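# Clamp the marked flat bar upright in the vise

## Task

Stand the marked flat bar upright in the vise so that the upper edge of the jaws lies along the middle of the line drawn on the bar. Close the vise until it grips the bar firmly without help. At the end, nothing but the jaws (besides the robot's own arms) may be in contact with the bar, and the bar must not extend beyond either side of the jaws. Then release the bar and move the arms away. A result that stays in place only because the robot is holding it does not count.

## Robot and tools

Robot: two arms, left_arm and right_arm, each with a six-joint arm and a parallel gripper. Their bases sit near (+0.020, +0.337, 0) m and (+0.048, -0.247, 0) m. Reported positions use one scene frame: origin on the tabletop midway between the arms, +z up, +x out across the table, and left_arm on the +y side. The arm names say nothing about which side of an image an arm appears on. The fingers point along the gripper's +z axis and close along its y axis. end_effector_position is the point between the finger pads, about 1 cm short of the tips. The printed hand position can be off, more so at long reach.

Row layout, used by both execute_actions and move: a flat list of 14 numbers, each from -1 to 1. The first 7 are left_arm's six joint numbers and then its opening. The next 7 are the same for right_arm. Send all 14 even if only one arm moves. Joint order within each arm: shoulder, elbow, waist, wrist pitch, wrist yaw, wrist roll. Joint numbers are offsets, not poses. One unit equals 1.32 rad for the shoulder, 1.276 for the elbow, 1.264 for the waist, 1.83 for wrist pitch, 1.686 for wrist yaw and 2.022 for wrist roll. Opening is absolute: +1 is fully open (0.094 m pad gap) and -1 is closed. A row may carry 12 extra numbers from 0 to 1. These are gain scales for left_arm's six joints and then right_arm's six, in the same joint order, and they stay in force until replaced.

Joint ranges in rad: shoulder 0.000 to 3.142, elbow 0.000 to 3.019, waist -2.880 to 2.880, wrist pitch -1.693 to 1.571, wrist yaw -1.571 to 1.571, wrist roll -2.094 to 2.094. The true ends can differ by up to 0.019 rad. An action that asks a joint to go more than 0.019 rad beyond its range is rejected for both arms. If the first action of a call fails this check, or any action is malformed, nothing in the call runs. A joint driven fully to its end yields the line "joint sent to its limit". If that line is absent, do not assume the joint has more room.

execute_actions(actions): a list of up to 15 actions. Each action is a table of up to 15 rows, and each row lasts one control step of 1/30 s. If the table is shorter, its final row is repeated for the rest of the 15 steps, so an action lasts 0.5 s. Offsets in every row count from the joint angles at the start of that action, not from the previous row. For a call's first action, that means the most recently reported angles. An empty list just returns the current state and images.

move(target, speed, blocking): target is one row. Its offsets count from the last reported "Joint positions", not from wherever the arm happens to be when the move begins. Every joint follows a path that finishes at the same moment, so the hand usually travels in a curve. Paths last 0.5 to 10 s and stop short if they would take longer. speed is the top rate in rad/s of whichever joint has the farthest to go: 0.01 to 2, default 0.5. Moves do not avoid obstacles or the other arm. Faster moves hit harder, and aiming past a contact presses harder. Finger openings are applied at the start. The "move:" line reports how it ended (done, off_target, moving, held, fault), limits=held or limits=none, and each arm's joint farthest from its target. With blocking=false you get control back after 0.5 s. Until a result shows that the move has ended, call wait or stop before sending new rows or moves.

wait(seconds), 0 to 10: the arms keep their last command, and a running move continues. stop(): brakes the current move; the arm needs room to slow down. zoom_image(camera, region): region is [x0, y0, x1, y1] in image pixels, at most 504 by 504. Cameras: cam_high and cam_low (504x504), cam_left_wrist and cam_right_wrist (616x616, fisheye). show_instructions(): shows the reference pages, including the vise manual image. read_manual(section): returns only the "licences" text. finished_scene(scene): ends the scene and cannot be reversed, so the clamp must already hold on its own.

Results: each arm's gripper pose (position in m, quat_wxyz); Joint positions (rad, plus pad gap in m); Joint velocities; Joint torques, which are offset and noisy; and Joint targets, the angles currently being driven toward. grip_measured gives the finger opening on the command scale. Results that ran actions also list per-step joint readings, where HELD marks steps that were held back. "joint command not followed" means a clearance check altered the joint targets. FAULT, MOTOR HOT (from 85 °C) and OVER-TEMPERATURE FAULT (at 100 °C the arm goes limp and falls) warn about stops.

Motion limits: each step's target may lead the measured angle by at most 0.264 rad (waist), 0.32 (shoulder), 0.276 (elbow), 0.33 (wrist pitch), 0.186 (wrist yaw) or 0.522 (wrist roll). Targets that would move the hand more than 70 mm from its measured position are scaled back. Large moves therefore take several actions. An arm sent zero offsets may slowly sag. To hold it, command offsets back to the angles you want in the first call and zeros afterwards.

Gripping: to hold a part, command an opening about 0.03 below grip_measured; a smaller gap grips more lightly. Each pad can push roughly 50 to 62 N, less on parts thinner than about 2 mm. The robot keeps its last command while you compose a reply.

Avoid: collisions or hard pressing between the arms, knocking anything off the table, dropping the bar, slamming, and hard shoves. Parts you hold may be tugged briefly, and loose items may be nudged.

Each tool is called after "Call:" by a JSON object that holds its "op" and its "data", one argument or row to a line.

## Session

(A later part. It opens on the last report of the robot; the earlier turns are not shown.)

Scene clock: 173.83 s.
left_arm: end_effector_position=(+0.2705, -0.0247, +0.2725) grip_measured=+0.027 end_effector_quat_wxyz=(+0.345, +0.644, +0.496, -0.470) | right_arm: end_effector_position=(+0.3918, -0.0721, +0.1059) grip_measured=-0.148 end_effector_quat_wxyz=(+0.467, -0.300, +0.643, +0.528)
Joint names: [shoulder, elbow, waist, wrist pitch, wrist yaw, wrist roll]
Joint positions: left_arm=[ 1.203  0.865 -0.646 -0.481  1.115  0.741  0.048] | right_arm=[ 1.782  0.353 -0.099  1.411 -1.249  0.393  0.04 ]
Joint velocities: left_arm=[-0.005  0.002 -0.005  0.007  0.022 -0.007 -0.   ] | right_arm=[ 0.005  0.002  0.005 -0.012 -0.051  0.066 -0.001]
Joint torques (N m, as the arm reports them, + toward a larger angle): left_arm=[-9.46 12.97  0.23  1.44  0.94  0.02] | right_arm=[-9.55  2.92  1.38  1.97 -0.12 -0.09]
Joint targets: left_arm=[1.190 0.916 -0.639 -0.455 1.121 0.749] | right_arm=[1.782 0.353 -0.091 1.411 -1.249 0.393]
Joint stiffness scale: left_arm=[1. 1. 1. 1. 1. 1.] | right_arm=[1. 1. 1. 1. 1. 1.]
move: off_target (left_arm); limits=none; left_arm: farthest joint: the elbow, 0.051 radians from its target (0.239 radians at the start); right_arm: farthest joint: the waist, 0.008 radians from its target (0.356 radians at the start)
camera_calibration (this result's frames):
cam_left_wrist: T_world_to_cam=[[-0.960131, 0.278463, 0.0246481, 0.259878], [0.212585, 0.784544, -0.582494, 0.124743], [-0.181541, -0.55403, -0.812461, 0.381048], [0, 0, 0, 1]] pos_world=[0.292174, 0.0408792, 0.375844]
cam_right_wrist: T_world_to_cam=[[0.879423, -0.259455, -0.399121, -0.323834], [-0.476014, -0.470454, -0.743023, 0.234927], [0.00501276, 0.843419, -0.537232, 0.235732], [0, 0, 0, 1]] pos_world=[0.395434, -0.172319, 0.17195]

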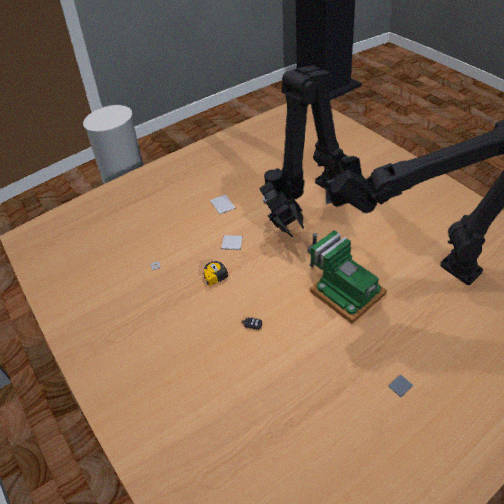

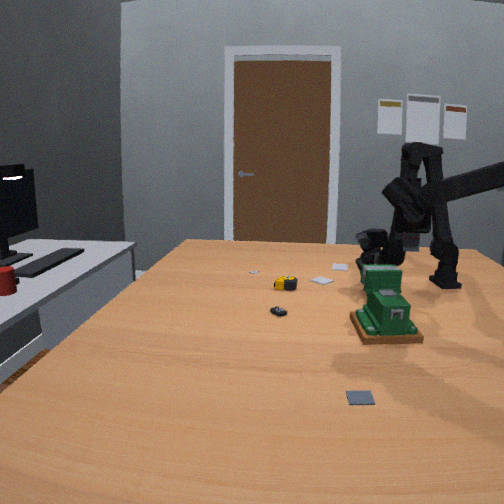

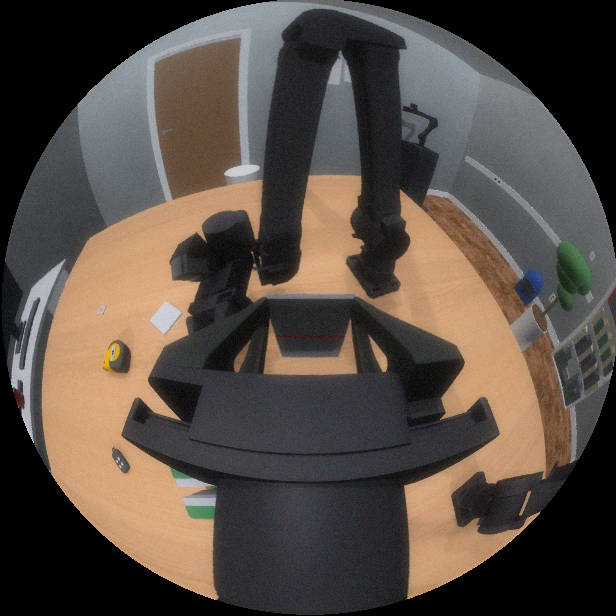

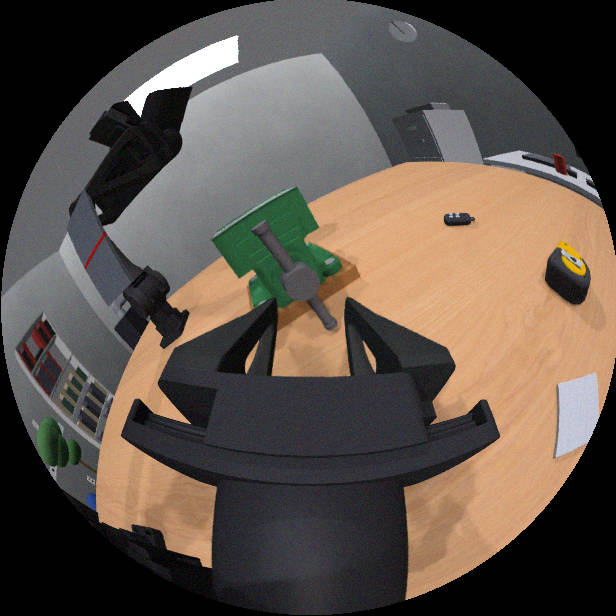

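Call:
{"op": "zoom_image", "data": {
  "camera": "cam_right_wrist",
  "region": [200, 170, 370, 340]
}}

Region (200, 170, 370, 340) of cam_right_wrist's 616x616 image, scaled by 2.965, with more detail than that image has.

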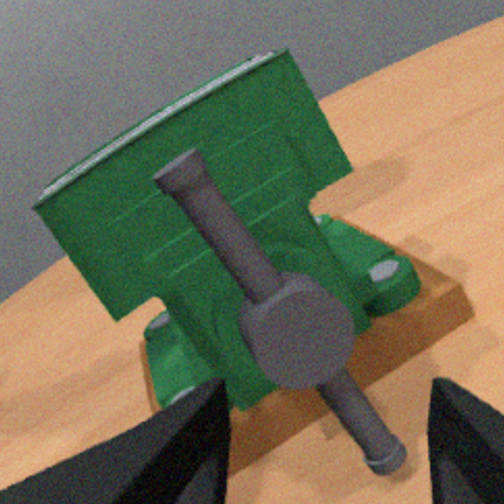

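Call:
{"op": "move", "data": {
  "target": [-0.0118, 0.0556, 0.2887, 0, 0.0047, 0, -0.01, 0, 0, 0, 0, 0.0545, -0.845, -0.149],
  "speed": 1.0
}}

Scene clock: 195.17 s.
left_arm: end_effector_position=(+0.3836, +0.0841, +0.2796) grip_measured=+0.027 end_effector_quat_wxyz=(+0.428, +0.549, +0.597, -0.399) | right_arm: end_effector_position=(+0.4064, -0.0771, +0.1057) grip_measured=-0.148 end_effector_quat_wxyz=(+0.704, -0.671, +0.232, -0.031)
Joint names: [shoulder, elbow, waist, wrist pitch, wrist yaw, wrist roll]
Joint positions: left_arm=[ 1.203  0.88  -0.291 -0.481  1.117  0.742  0.048] | right_arm=[ 1.782  0.353 -0.099  1.411 -1.159 -1.299  0.04 ]
Joint velocities: left_arm=[ 0.005  0.012 -0.005 -0.017 -0.051  0.095 -0.   ] | right_arm=[-0.005  0.002 -0.005 -0.002  0.037 -0.037 -0.001]
Joint torques (N m, as the arm reports them, + toward a larger angle): left_arm=[-9.66 13.47  0.23  0.98  0.92 -0.07] | right_arm=[-9.48  2.84  0.63  1.9  -0.02 -0.13]
Joint targets: left_arm=[1.187 0.936 -0.281 -0.481 1.123 0.742] | right_arm=[1.782 0.353 -0.099 1.411 -1.157 -1.315]
Joint stiffness scale: left_arm=[1. 1. 1. 1. 1. 1.] | right_arm=[1. 1. 1. 1. 1. 1.]
move: off_target (left_arm); limits=none; left_arm: farthest joint: the elbow, 0.056 radians from its target (0.071 radians at the start); right_arm: farthest joint: the wrist roll, 0.017 radians from its target (1.709 radians at the start)
camera_calibration (this result's frames):
cam_left_wrist: T_world_to_cam=[[-0.997413, -0.0711463, 0.0102471, 0.38571], [-0.0635795, 0.806714, -0.587511, 0.124962], [0.0335328, -0.586643, -0.809151, 0.38696], [0, 0, 0, 1]] pos_world=[0.379681, 0.153641, 0.382573]
cam_right_wrist: T_world_to_cam=[[0.268027, -0.0960442, 0.958612, -0.220465], [0.510666, -0.829573, -0.225898, -0.244004], [0.816934, 0.550077, -0.173302, -0.151273], [0, 0, 0, 1]] pos_world=[0.307275, -0.140382, 0.130004]

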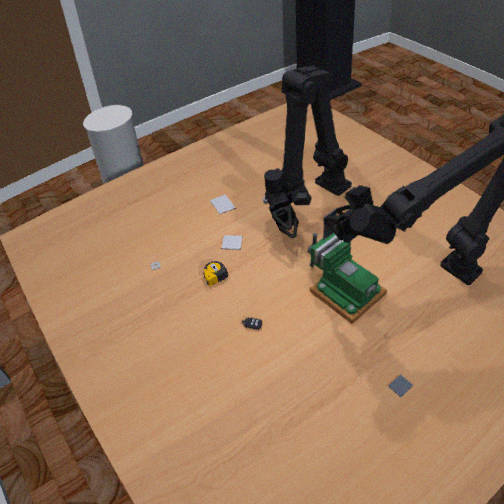

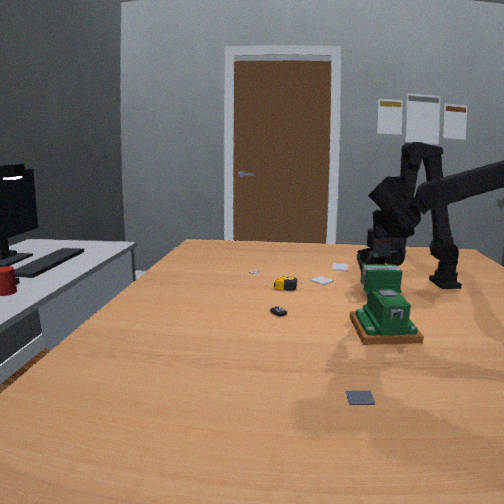

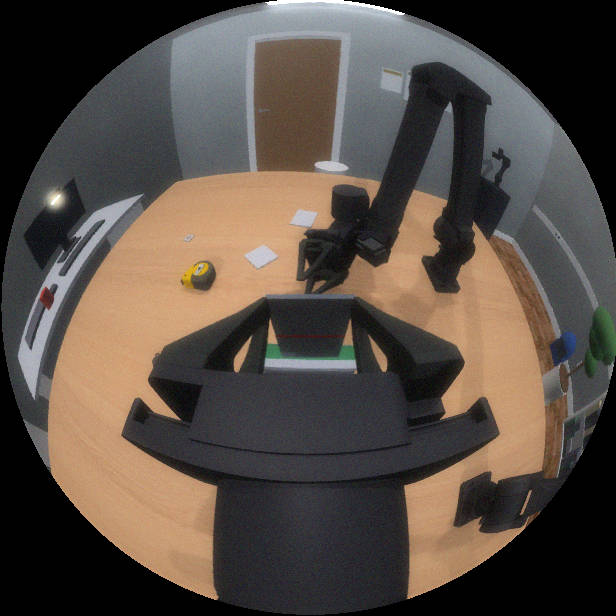

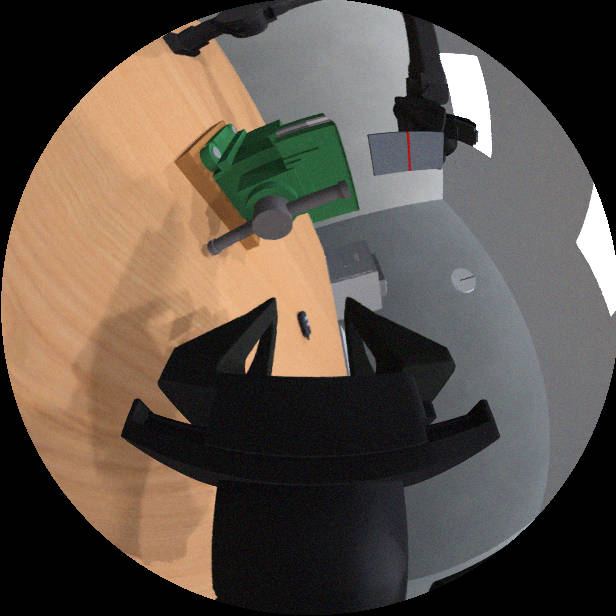

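Call:
{"op": "zoom_image", "data": {
  "camera": "cam_left_wrist",
  "region": [225, 285, 395, 385]
}}

Call:
{"op": "zoom_image", "data": {
  "camera": "cam_right_wrist",
  "region": [260, 90, 480, 230]
}}

Call:
{"op": "zoom_image", "data": {
  "camera": "cam_high",
  "region": [280, 180, 400, 290]
}}

Region (225, 285, 395, 385) of cam_left_wrist's 616x616 image, scaled by 2.965, with more detail than that image has; it fills the top 296 rows of this view, and the rest is white.

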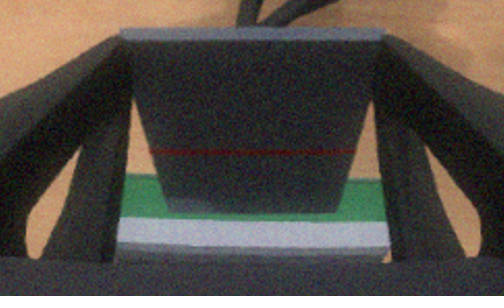

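Region (260, 90, 480, 230) of cam_right_wrist's 616x616 image, scaled by 2.291, with more detail than that image has; it fills the top 321 rows of this view, and the rest is white.

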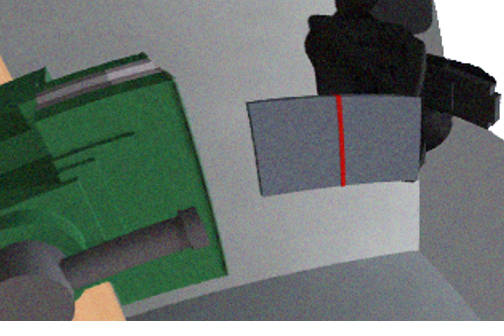

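Region (280, 180, 400, 290) of cam_high's 504x504 image, scaled by 4.200, with more detail than that image has; it fills the top 462 rows of this view, and the rest is white.

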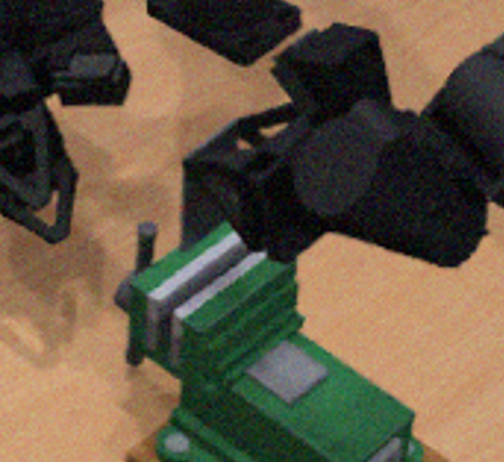

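Call:
{"op": "move", "data": {
  "target": [0.0391, 0.0641, 0.0323, -0.0725, 0.0109, 0.072, -0.01, 0.1076, 0.0993, 0.1138, 0.0291, -0.0547, 0.947, -0.149],
  "speed": 1.2
}}

Scene clock: 212.07 s.
left_arm: end_effector_position=(+0.3875, +0.0936, +0.2655) grip_measured=+0.027 end_effector_quat_wxyz=(+0.414, +0.563, +0.596, -0.396) | right_arm: end_effector_position=(+0.4018, -0.0215, +0.0898) grip_measured=-0.148 end_effector_quat_wxyz=(+0.380, -0.284, +0.646, +0.597)
Joint names: [shoulder, elbow, waist, wrist pitch, wrist yaw, wrist roll]
Joint positions: left_arm=[ 1.243  0.905 -0.264 -0.596  1.129  0.88   0.048] | right_arm=[ 1.898  0.46   0.035  1.448 -1.249  0.6    0.04 ]
Joint velocities: left_arm=[ 0.015 -0.007 -0.005  0.007 -0.037 -0.051  0.001] | right_arm=[-0.015 -0.017  0.005  0.012 -0.037 -0.051  0.   ]
Joint torques (N m, as the arm reports them, + toward a larger angle): left_arm=[-8.15 13.48  0.69  0.15  1.    0.05] | right_arm=[-9.17  4.66  1.6   2.73 -0.2   0.07]
Joint targets: left_arm=[1.254 0.962 -0.250 -0.614 1.135 0.887] | right_arm=[1.924 0.480 0.045 1.465 -1.252 0.616]
Joint stiffness scale: left_arm=[1. 1. 1. 1. 1. 1.] | right_arm=[1. 1. 1. 1. 1. 1.]
move: off_target (left_arm, right_arm); limits=none; left_arm: farthest joint: the elbow, 0.057 radians from its target (0.082 radians at the start); right_arm: farthest joint: the shoulder, 0.026 radians from its target (0.142 radians at the start)
camera_calibration (this result's frames):
cam_left_wrist: T_world_to_cam=[[-0.998968, -0.0446638, 0.00819343, 0.389102], [-0.0415216, 0.825407, -0.563008, 0.0924737], [0.0183832, -0.562768, -0.82641, 0.389205], [0, 0, 0, 1]] pos_world=[0.385386, 0.160083, 0.370519]
cam_right_wrist: T_world_to_cam=[[0.821821, -0.122272, -0.55647, -0.285649], [-0.534403, -0.504069, -0.678474, 0.268427], [-0.197541, 0.854964, -0.479597, 0.260799], [0, 0, 0, 1]] pos_world=[0.429719, -0.122595, 0.148244]

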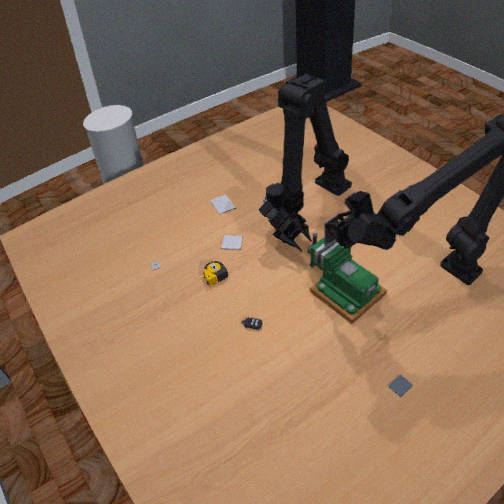

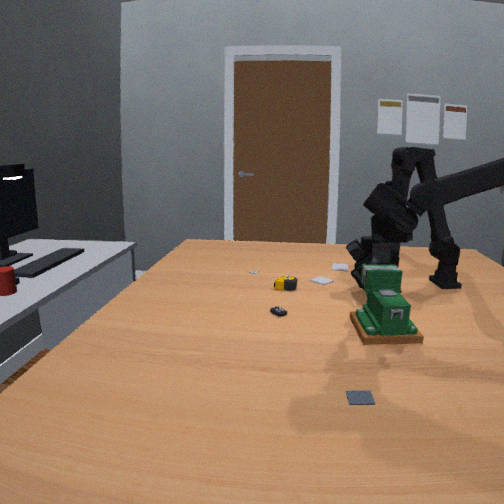

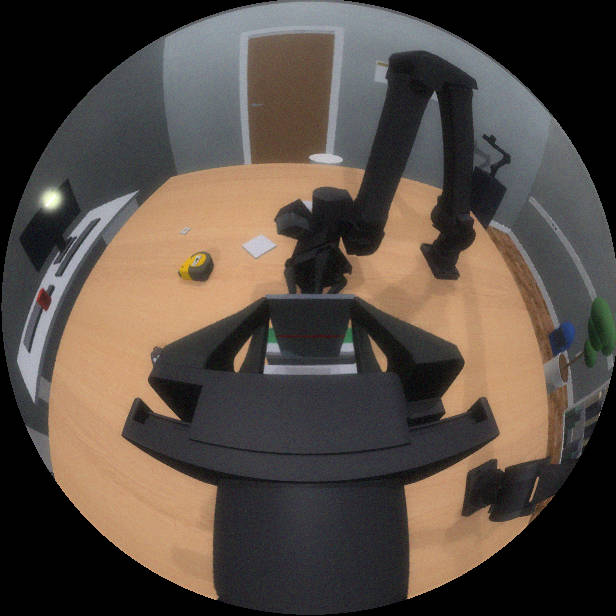

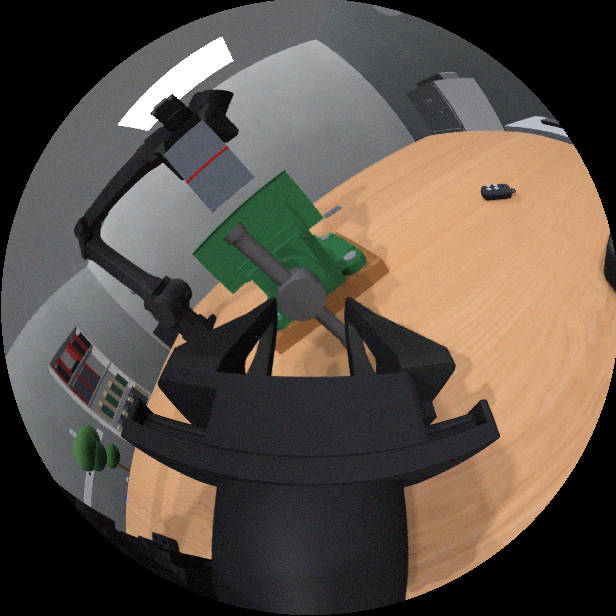

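Call:
{"op": "execute_actions", "data": {
  "actions": []
}}

Scene clock: 216.40 s.
left_arm: end_effector_position=(+0.3875, +0.0936, +0.2655) grip_measured=+0.027 end_effector_quat_wxyz=(+0.414, +0.563, +0.596, -0.396) | right_arm: end_effector_position=(+0.4018, -0.0215, +0.0898) grip_measured=-0.148 end_effector_quat_wxyz=(+0.380, -0.284, +0.646, +0.598)
Joint names: [shoulder, elbow, waist, wrist pitch, wrist yaw, wrist roll]
Joint positions: left_arm=[ 1.243  0.905 -0.264 -0.596  1.129  0.88   0.048] | right_arm=[ 1.898  0.46   0.035  1.448 -1.249  0.6    0.04 ]
Joint velocities: left_arm=[-0.034  0.007  0.005  0.022 -0.022 -0.022  0.   ] | right_arm=[-0.005 -0.007 -0.005 -0.002 -0.007  0.022  0.   ]
Joint torques (N m, as the arm reports them, + toward a larger angle): left_arm=[-8.05 13.33  1.83  0.13  1.01  0.06] | right_arm=[-9.16  4.65  1.61  2.72 -0.2   0.07]
Joint targets: left_arm=[1.254 0.962 -0.250 -0.614 1.135 0.887] | right_arm=[1.924 0.480 0.045 1.465 -1.252 0.616]
Joint stiffness scale: left_arm=[1. 1. 1. 1. 1. 1.] | right_arm=[1. 1. 1. 1. 1. 1.]
camera_calibration (this result's frames):
cam_left_wrist: T_world_to_cam=[[-0.998968, -0.0446638, 0.00819343, 0.389102], [-0.0415216, 0.825407, -0.563008, 0.0924737], [0.0183832, -0.562768, -0.82641, 0.389205], [0, 0, 0, 1]] pos_world=[0.385386, 0.160083, 0.370519]
cam_right_wrist: T_world_to_cam=[[0.821402, -0.122205, -0.557104, -0.285422], [-0.534914, -0.503992, -0.67813, 0.268602], [-0.197905, 0.85502, -0.479349, 0.260924], [0, 0, 0, 1]] pos_world=[0.429764, -0.122601, 0.148211]

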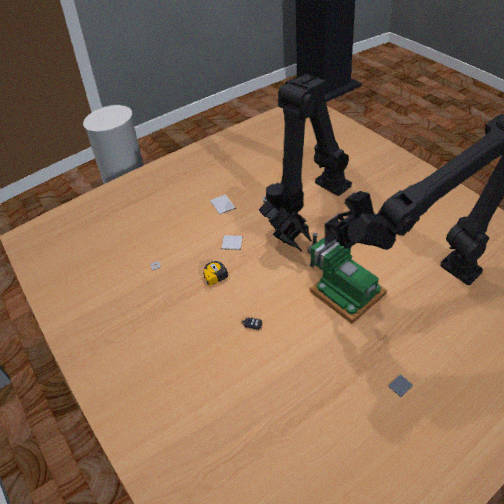

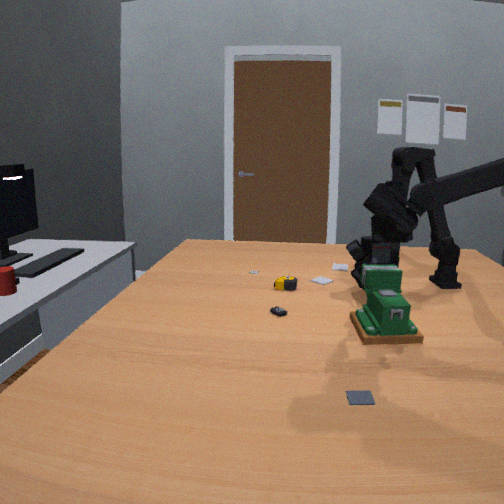

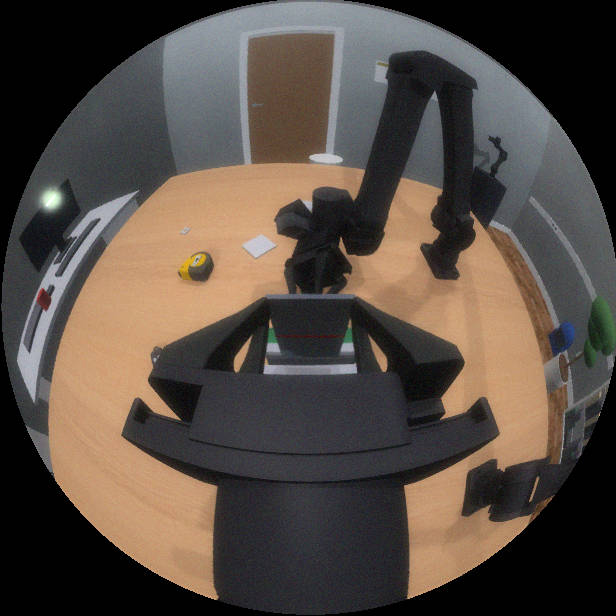

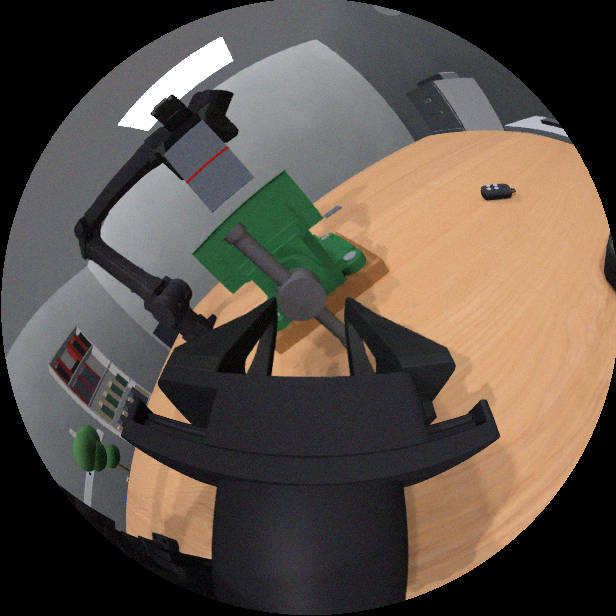

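Call:
{"op": "zoom_image", "data": {
  "camera": "cam_left_wrist",
  "region": [225, 285, 395, 385]
}}

Call:
{"op": "zoom_image", "data": {
  "camera": "cam_right_wrist",
  "region": [140, 90, 400, 350]
}}

Region (225, 285, 395, 385) of cam_left_wrist's 616x616 image, scaled by 2.965, with more detail than that image has; it fills the top 296 rows of this view, and the rest is white.

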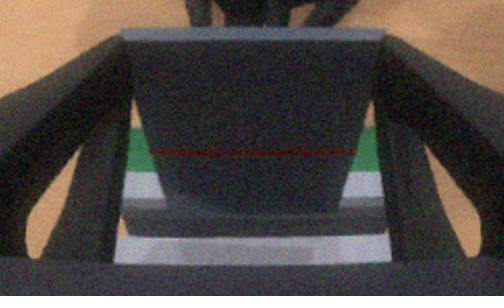

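Region (140, 90, 400, 350) of cam_right_wrist's 616x616 image, scaled by 1.938, with more detail than that image has.

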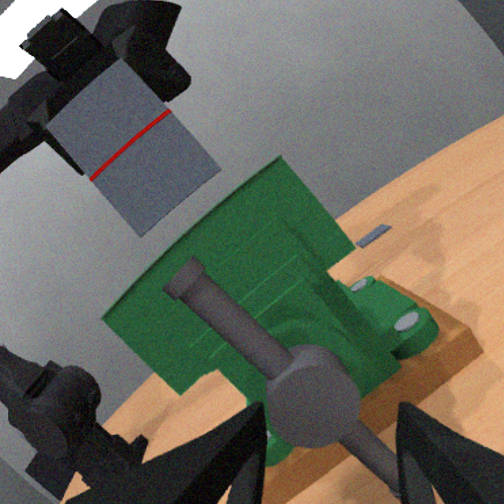

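Call:
{"op": "move", "data": {
  "target": [0.0174, 0.004, 0.011, 0.0266, 0.0036, 0.0035, -0.01, 0.0197, 0.0157, 0.008, 0.0093, -0.002, 0.008, -0.149],
  "speed": 0.08
}}

Scene clock: 225.00 s.
left_arm: end_effector_position=(+0.3906, +0.0928, +0.2602) grip_measured=+0.027 end_effector_quat_wxyz=(+0.416, +0.563, +0.595, -0.395) | right_arm: end_effector_position=(+0.4016, -0.0215, +0.0898) grip_measured=-0.148 end_effector_quat_wxyz=(+0.380, -0.284, +0.646, +0.598)
Joint names: [shoulder, elbow, waist, wrist pitch, wrist yaw, wrist roll]
Joint positions: left_arm=[ 1.257  0.901 -0.264 -0.575  1.129  0.88   0.048] | right_arm=[ 1.898  0.46   0.035  1.448 -1.25   0.6    0.04 ]
Joint velocities: left_arm=[-0.005 -0.007 -0.005 -0.002  0.007 -0.066  0.   ] | right_arm=[-0.015 -0.012  0.005 -0.007 -0.022 -0.007  0.   ]
Joint torques (N m, as the arm reports them, + toward a larger angle): left_arm=[-7.93  9.57  1.81  1.5   1.01  0.06] | right_arm=[-9.15  4.69  1.61  2.75 -0.2   0.07]
Joint targets: left_arm=[1.266 0.910 -0.250 -0.548 1.135 0.887] | right_arm=[1.924 0.480 0.045 1.465 -1.253 0.616]
Joint stiffness scale: left_arm=[1. 1. 1. 1. 1. 1.] | right_arm=[1. 1. 1. 1. 1. 1.]
move: off_target (left_arm, right_arm); limits=none; left_arm: farthest joint: the wrist pitch, 0.027 radians from its target (0.049 radians at the start); right_arm: farthest joint: the shoulder, 0.026 radians from its target (0.026 radians at the start)
camera_calibration (this result's frames):
cam_left_wrist: T_world_to_cam=[[-0.998992, -0.0446584, 0.00451408, 0.393206], [-0.0394252, 0.824933, -0.563854, 0.0896077], [0.021457, -0.563463, -0.825862, 0.38303], [0, 0, 0, 1]] pos_world=[0.388123, 0.159463, 0.365081]
cam_right_wrist: T_world_to_cam=[[0.821496, -0.121582, -0.557102, -0.285339], [-0.534528, -0.504405, -0.678127, 0.268378], [-0.198557, 0.854865, -0.479356, 0.261139], [0, 0, 0, 1]] pos_world=[0.429711, -0.12256, 0.14821]

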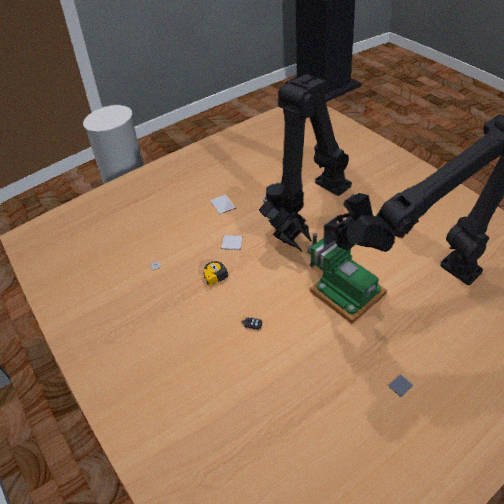

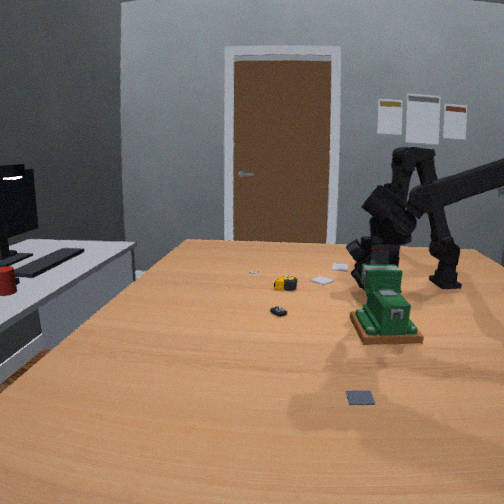

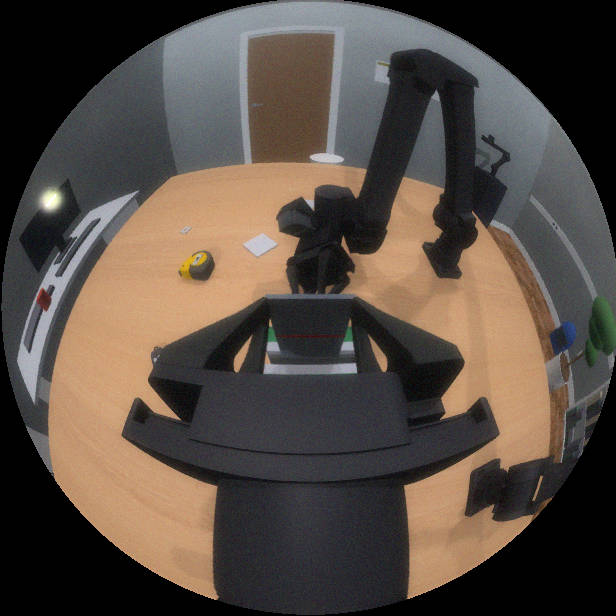

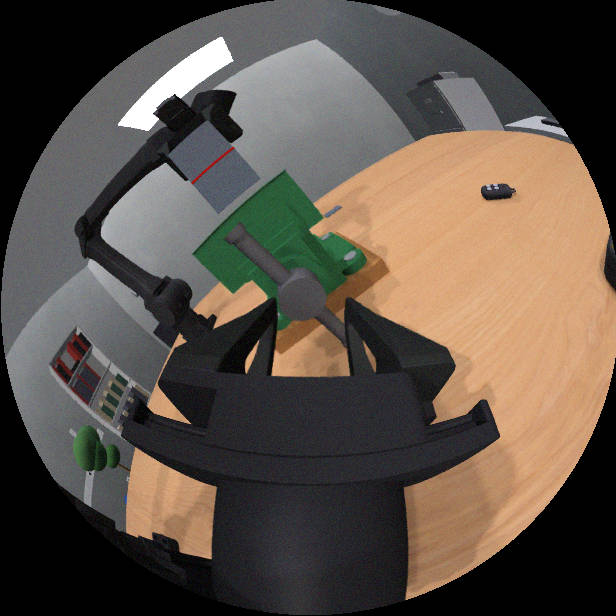

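Call:
{"op": "zoom_image", "data": {
  "camera": "cam_left_wrist",
  "region": [225, 285, 395, 385]
}}

Region (225, 285, 395, 385) of cam_left_wrist's 616x616 image, scaled by 2.965, with more detail than that image has; it fills the top 296 rows of this view, and the rest is white.

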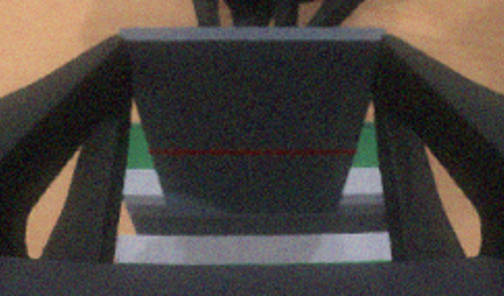

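Call:
{"op": "move", "data": {
  "target": [0.0068, -0.0102, 0.011, 0.0251, 0.0036, 0.0035, -0.01, 0.0197, 0.0157, 0.008, 0.0093, -0.002, 0.008, -0.149],
  "speed": 0.08
}}

Scene clock: 231.23 s.
left_arm: end_effector_position=(+0.3884, +0.0933, +0.2540) grip_measured=+0.027 end_effector_quat_wxyz=(+0.416, +0.564, +0.595, -0.395) | right_arm: end_effector_position=(+0.4014, -0.0215, +0.0898) grip_measured=-0.148 end_effector_quat_wxyz=(+0.380, -0.284, +0.646, +0.598)
Joint names: [shoulder, elbow, waist, wrist pitch, wrist yaw, wrist roll]
Joint positions: left_arm=[ 1.257  0.883 -0.264 -0.556  1.129  0.88   0.048] | right_arm=[ 1.898  0.46   0.035  1.448 -1.251  0.601  0.04 ]
Joint velocities: left_arm=[-0.015 -0.007 -0.005 -0.012 -0.022 -0.022  0.   ] | right_arm=[ 0.005  0.032  0.005 -0.017 -0.007 -0.007 -0.   ]
Joint torques (N m, as the arm reports them, + toward a larger angle): left_arm=[-7.55  9.21  0.8   1.37  0.97  0.04] | right_arm=[-9.16  4.68  1.59  2.74 -0.2   0.07]
Joint targets: left_arm=[1.266 0.888 -0.250 -0.529 1.135 0.887] | right_arm=[1.924 0.480 0.045 1.465 -1.254 0.617]
Joint stiffness scale: left_arm=[1. 1. 1. 1. 1. 1.] | right_arm=[1. 1. 1. 1. 1. 1.]
move: off_target (left_arm, right_arm); limits=none; left_arm: farthest joint: the wrist pitch, 0.027 radians from its target (0.046 radians at the start); right_arm: farthest joint: the shoulder, 0.026 radians from its target (0.026 radians at the start)
camera_calibration (this result's frames):
cam_left_wrist: T_world_to_cam=[[-0.998997, -0.0446574, 0.00341026, 0.391339], [-0.0387957, 0.824791, -0.564106, 0.0854691], [0.0223788, -0.563672, -0.825696, 0.377889], [0, 0, 0, 1]] pos_world=[0.385806, 0.159987, 0.3589]
cam_right_wrist: T_world_to_cam=[[0.821425, -0.120616, -0.557416, -0.285099], [-0.534204, -0.504986, -0.677949, 0.268129], [-0.199716, 0.854658, -0.479242, 0.261525], [0, 0, 0, 1]] pos_world=[0.429654, -0.1225, 0.148193]

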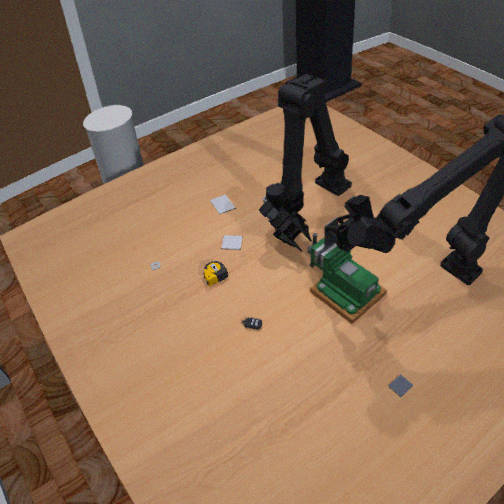

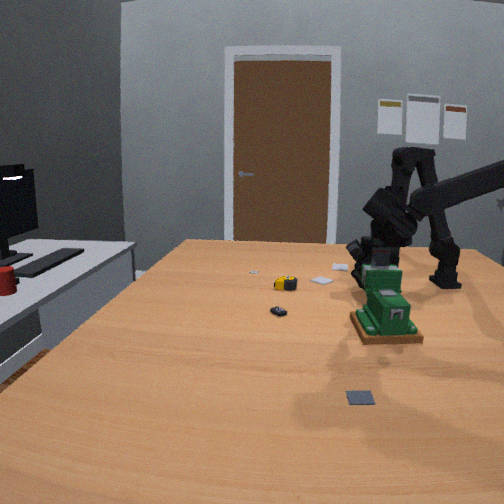

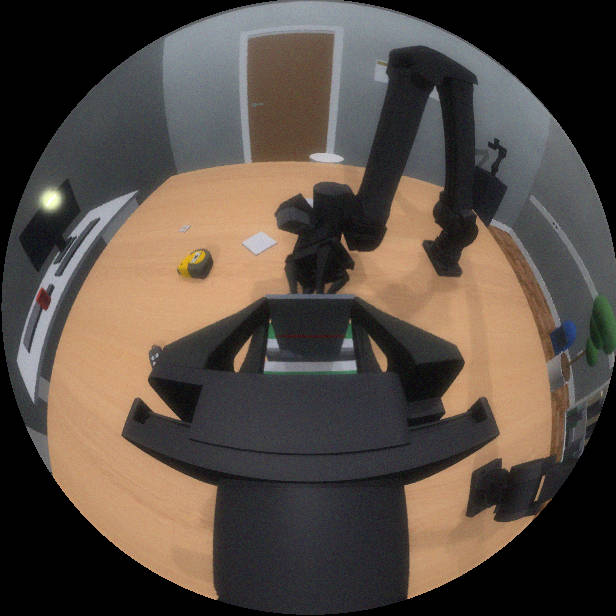

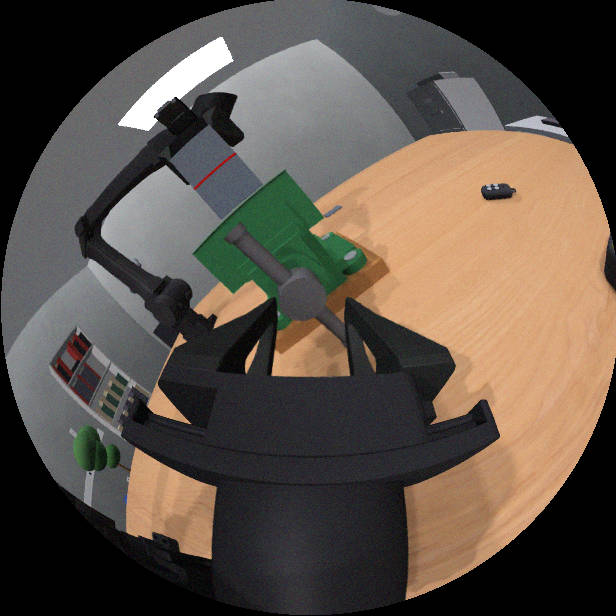

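Call:
{"op": "zoom_image", "data": {
  "camera": "cam_left_wrist",
  "region": [225, 285, 395, 385]
}}

Region (225, 285, 395, 385) of cam_left_wrist's 616x616 image, scaled by 2.965, with more detail than that image has; it fills the top 296 rows of this view, and the rest is white.

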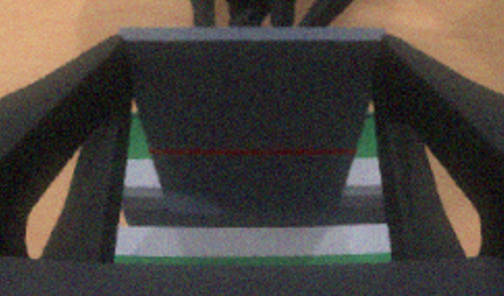

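Call:
{"op": "move", "data": {
  "target": [0.0148, -0.009, 0.011, 0.0295, 0.0036, 0.0035, -0.01, 0.0197, 0.0157, 0.008, 0.0093, -0.0015, 0.0075, -0.149],
  "speed": 0.08
}}

Call:
{"op": "zoom_image", "data": {
  "camera": "cam_left_wrist",
  "region": [225, 285, 395, 385]
}}

Scene clock: 234.73 s.
left_arm: end_effector_position=(+0.3884, +0.0934, +0.2452) grip_measured=+0.027 end_effector_quat_wxyz=(+0.416, +0.564, +0.595, -0.394) | right_arm: end_effector_position=(+0.4014, -0.0215, +0.0898) grip_measured=-0.148 end_effector_quat_wxyz=(+0.380, -0.284, +0.646, +0.598)
Joint names: [shoulder, elbow, waist, wrist pitch, wrist yaw, wrist roll]
Joint positions: left_arm=[ 1.266  0.866 -0.264 -0.529  1.129  0.88   0.048] | right_arm=[ 1.898  0.46   0.035  1.448 -1.251  0.601  0.04 ]
Joint velocities: left_arm=[-0.005 -0.002 -0.005  0.007  0.007  0.081  0.   ] | right_arm=[-0.005  0.007 -0.005  0.002  0.051  0.022  0.001]
Joint torques (N m, as the arm reports them, + toward a larger angle): left_arm=[-7.03  9.13  1.21  1.75  1.03  0.08] | right_arm=[-9.14  4.69  1.6   2.74 -0.2   0.06]
Joint targets: left_arm=[1.276 0.871 -0.250 -0.502 1.135 0.887] | right_arm=[1.924 0.480 0.045 1.465 -1.254 0.616]
Joint stiffness scale: left_arm=[1. 1. 1. 1. 1. 1.] | right_arm=[1. 1. 1. 1. 1. 1.]
move: off_target (left_arm, right_arm); limits=none; left_arm: farthest joint: the wrist pitch, 0.027 radians from its target (0.054 radians at the start); right_arm: farthest joint: the shoulder, 0.026 radians from its target (0.026 radians at the start)
camera_calibration (this result's frames):
cam_left_wrist: T_world_to_cam=[[-0.998999, -0.0446569, 0.00267438, 0.391488], [-0.0383759, 0.824696, -0.564273, 0.0803988], [0.0229932, -0.563811, -0.825584, 0.37041], [0, 0, 0, 1]] pos_world=[0.385665, 0.160019, 0.350125]
cam_right_wrist: T_world_to_cam=[[0.821425, -0.120616, -0.557416, -0.285099], [-0.534204, -0.504986, -0.677949, 0.268129], [-0.199716, 0.854658, -0.479242, 0.261525], [0, 0, 0, 1]] pos_world=[0.429654, -0.1225, 0.148193]

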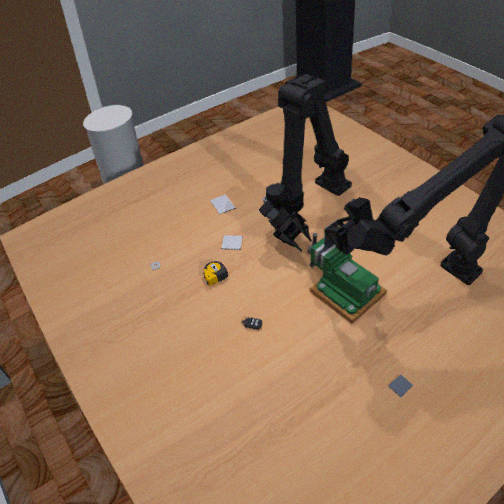

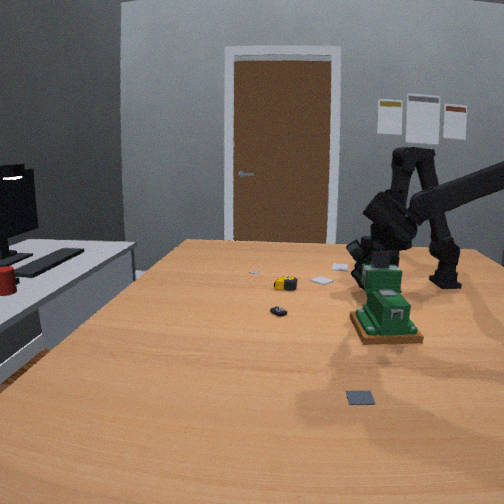

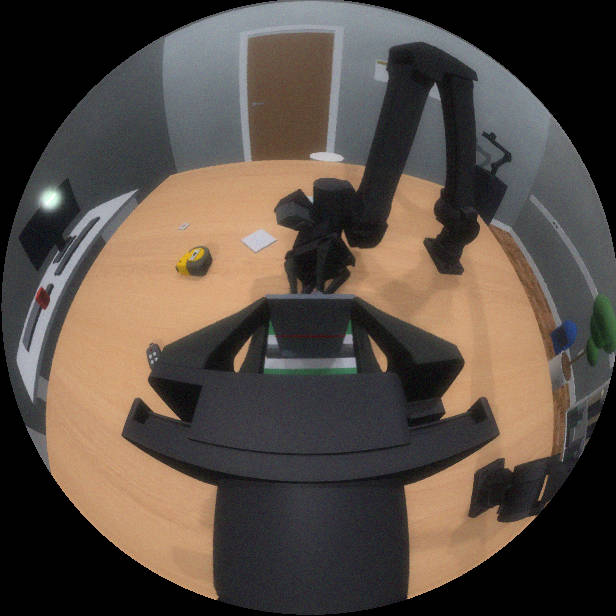

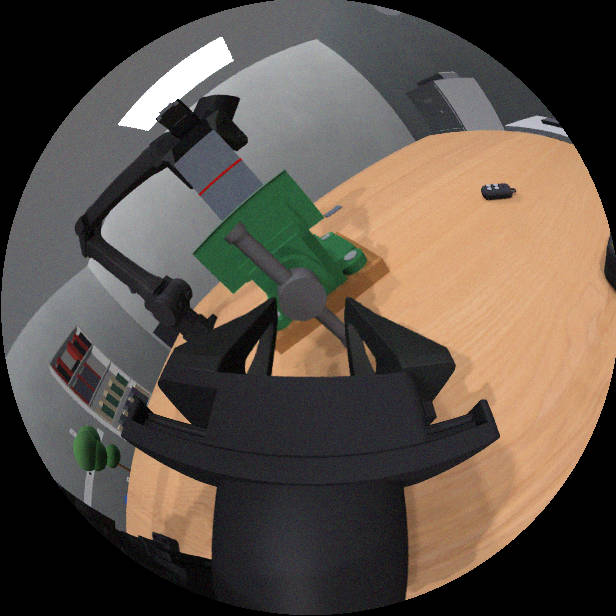

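Region (225, 285, 395, 385) of cam_left_wrist's 616x616 image, scaled by 2.965, with more detail than that image has; it fills the top 296 rows of this view, and the rest is white.

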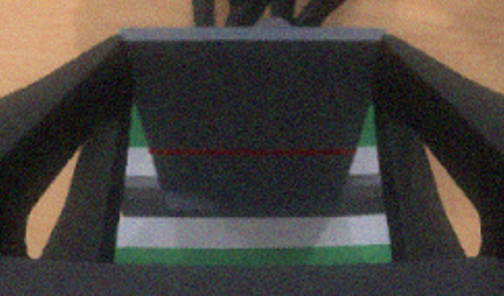

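Call:
{"op": "move", "data": {
  "target": [0.0321, -0.0306, 0.011, 0.0565, 0.0036, 0.0035, -0.01, 0.0197, -0.0188, 0.0672, 0.0093, 0.0587, 0.0075, -0.149],
  "speed": 0.08
}}

Call:
{"op": "zoom_image", "data": {
  "camera": "cam_left_wrist",
  "region": [225, 285, 395, 385]
}}

Call:
{"op": "zoom_image", "data": {
  "camera": "cam_right_wrist",
  "region": [140, 90, 400, 350]
}}

Scene clock: 256.57 s.
left_arm: end_effector_position=(+0.3884, +0.0934, +0.2204) grip_measured=+0.027 end_effector_quat_wxyz=(+0.416, +0.564, +0.594, -0.394) | right_arm: end_effector_position=(+0.3941, +0.0010, +0.0869) grip_measured=-0.148 end_effector_quat_wxyz=(+0.380, -0.273, +0.653, +0.595)
Joint names: [shoulder, elbow, waist, wrist pitch, wrist yaw, wrist roll]
Joint positions: left_arm=[ 1.298  0.822 -0.264 -0.453  1.129  0.88   0.048] | right_arm=[ 1.898  0.444  0.11   1.448 -1.155  0.601  0.04 ]
Joint velocities: left_arm=[ 0.005 -0.012  0.005  0.002 -0.037 -0.007 -0.002] | right_arm=[-0.005 -0.012 -0.005 -0.002 -0.037  0.066 -0.001]
Joint torques (N m, as the arm reports them, + toward a larger angle): left_arm=[-8.67  9.21  0.8   1.43  0.95  0.02] | right_arm=[-9.04  2.05  1.43  2.83 -0.02  0.06]
Joint targets: left_arm=[1.308 0.827 -0.250 -0.426 1.135 0.887] | right_arm=[1.924 0.436 0.119 1.465 -1.152 0.616]
Joint stiffness scale: left_arm=[1. 1. 1. 1. 1. 1.] | right_arm=[1. 1. 1. 1. 1. 1.]
move: off_target (left_arm, right_arm); limits=none; left_arm: farthest joint: the wrist pitch, 0.027 radians from its target (0.103 radians at the start); right_arm: farthest joint: the shoulder, 0.026 radians from its target (0.026 radians at the start)
camera_calibration (this result's frames):
cam_left_wrist: T_world_to_cam=[[-0.999, -0.0446567, 0.00230643, 0.391641], [-0.0381659, 0.824648, -0.564357, 0.0663147], [0.0233003, -0.56388, -0.825528, 0.349762], [0, 0, 0, 1]] pos_world=[0.385631, 0.160027, 0.32526]
cam_right_wrist: T_world_to_cam=[[0.809786, -0.139756, -0.569837, -0.272292], [-0.555466, -0.495391, -0.667866, 0.281055], [-0.188954, 0.857354, -0.47879, 0.235225], [0, 0, 0, 1]] pos_world=[0.421062, -0.100493, 0.145168]

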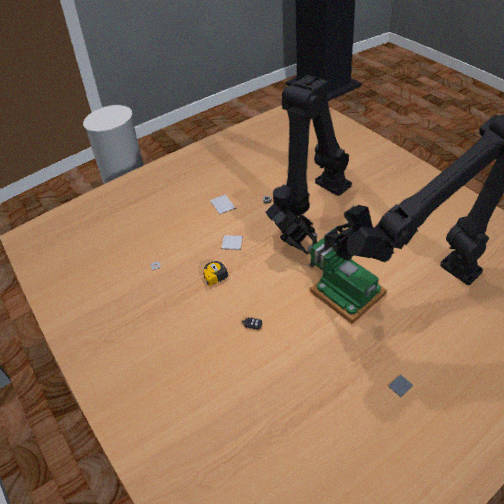

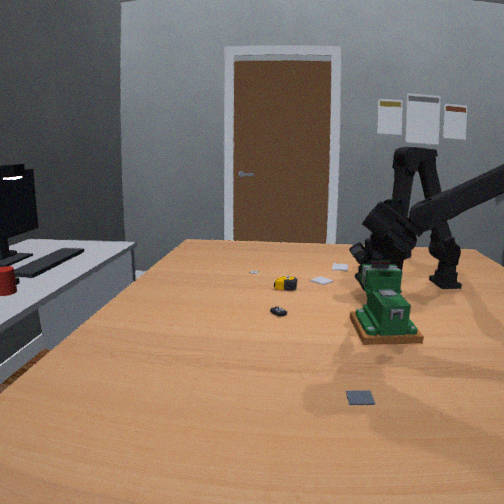

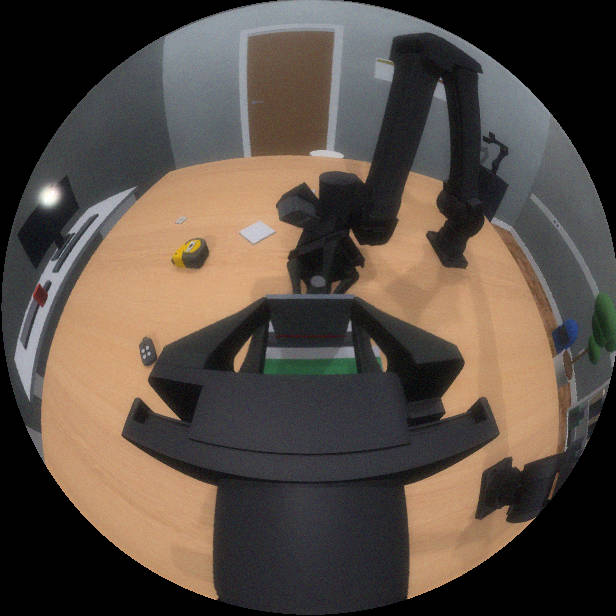

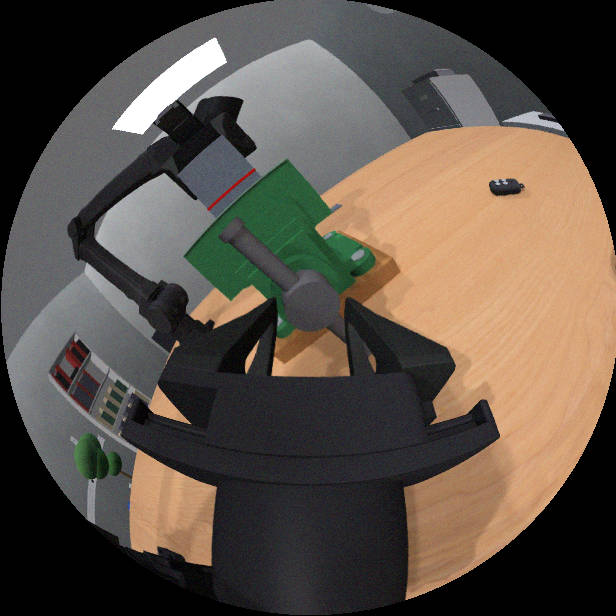

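Region (225, 285, 395, 385) of cam_left_wrist's 616x616 image, scaled by 2.965, with more detail than that image has; it fills the top 296 rows of this view, and the rest is white.

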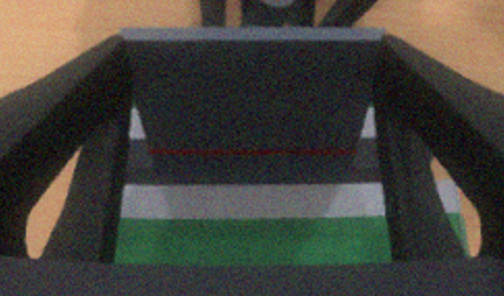

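Region (140, 90, 400, 350) of cam_right_wrist's 616x616 image, scaled by 1.938, with more detail than that image has.

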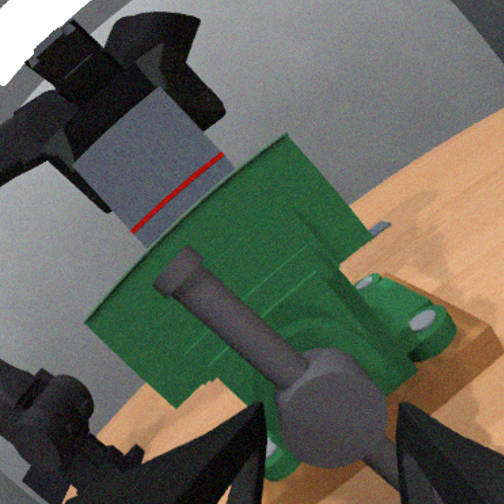

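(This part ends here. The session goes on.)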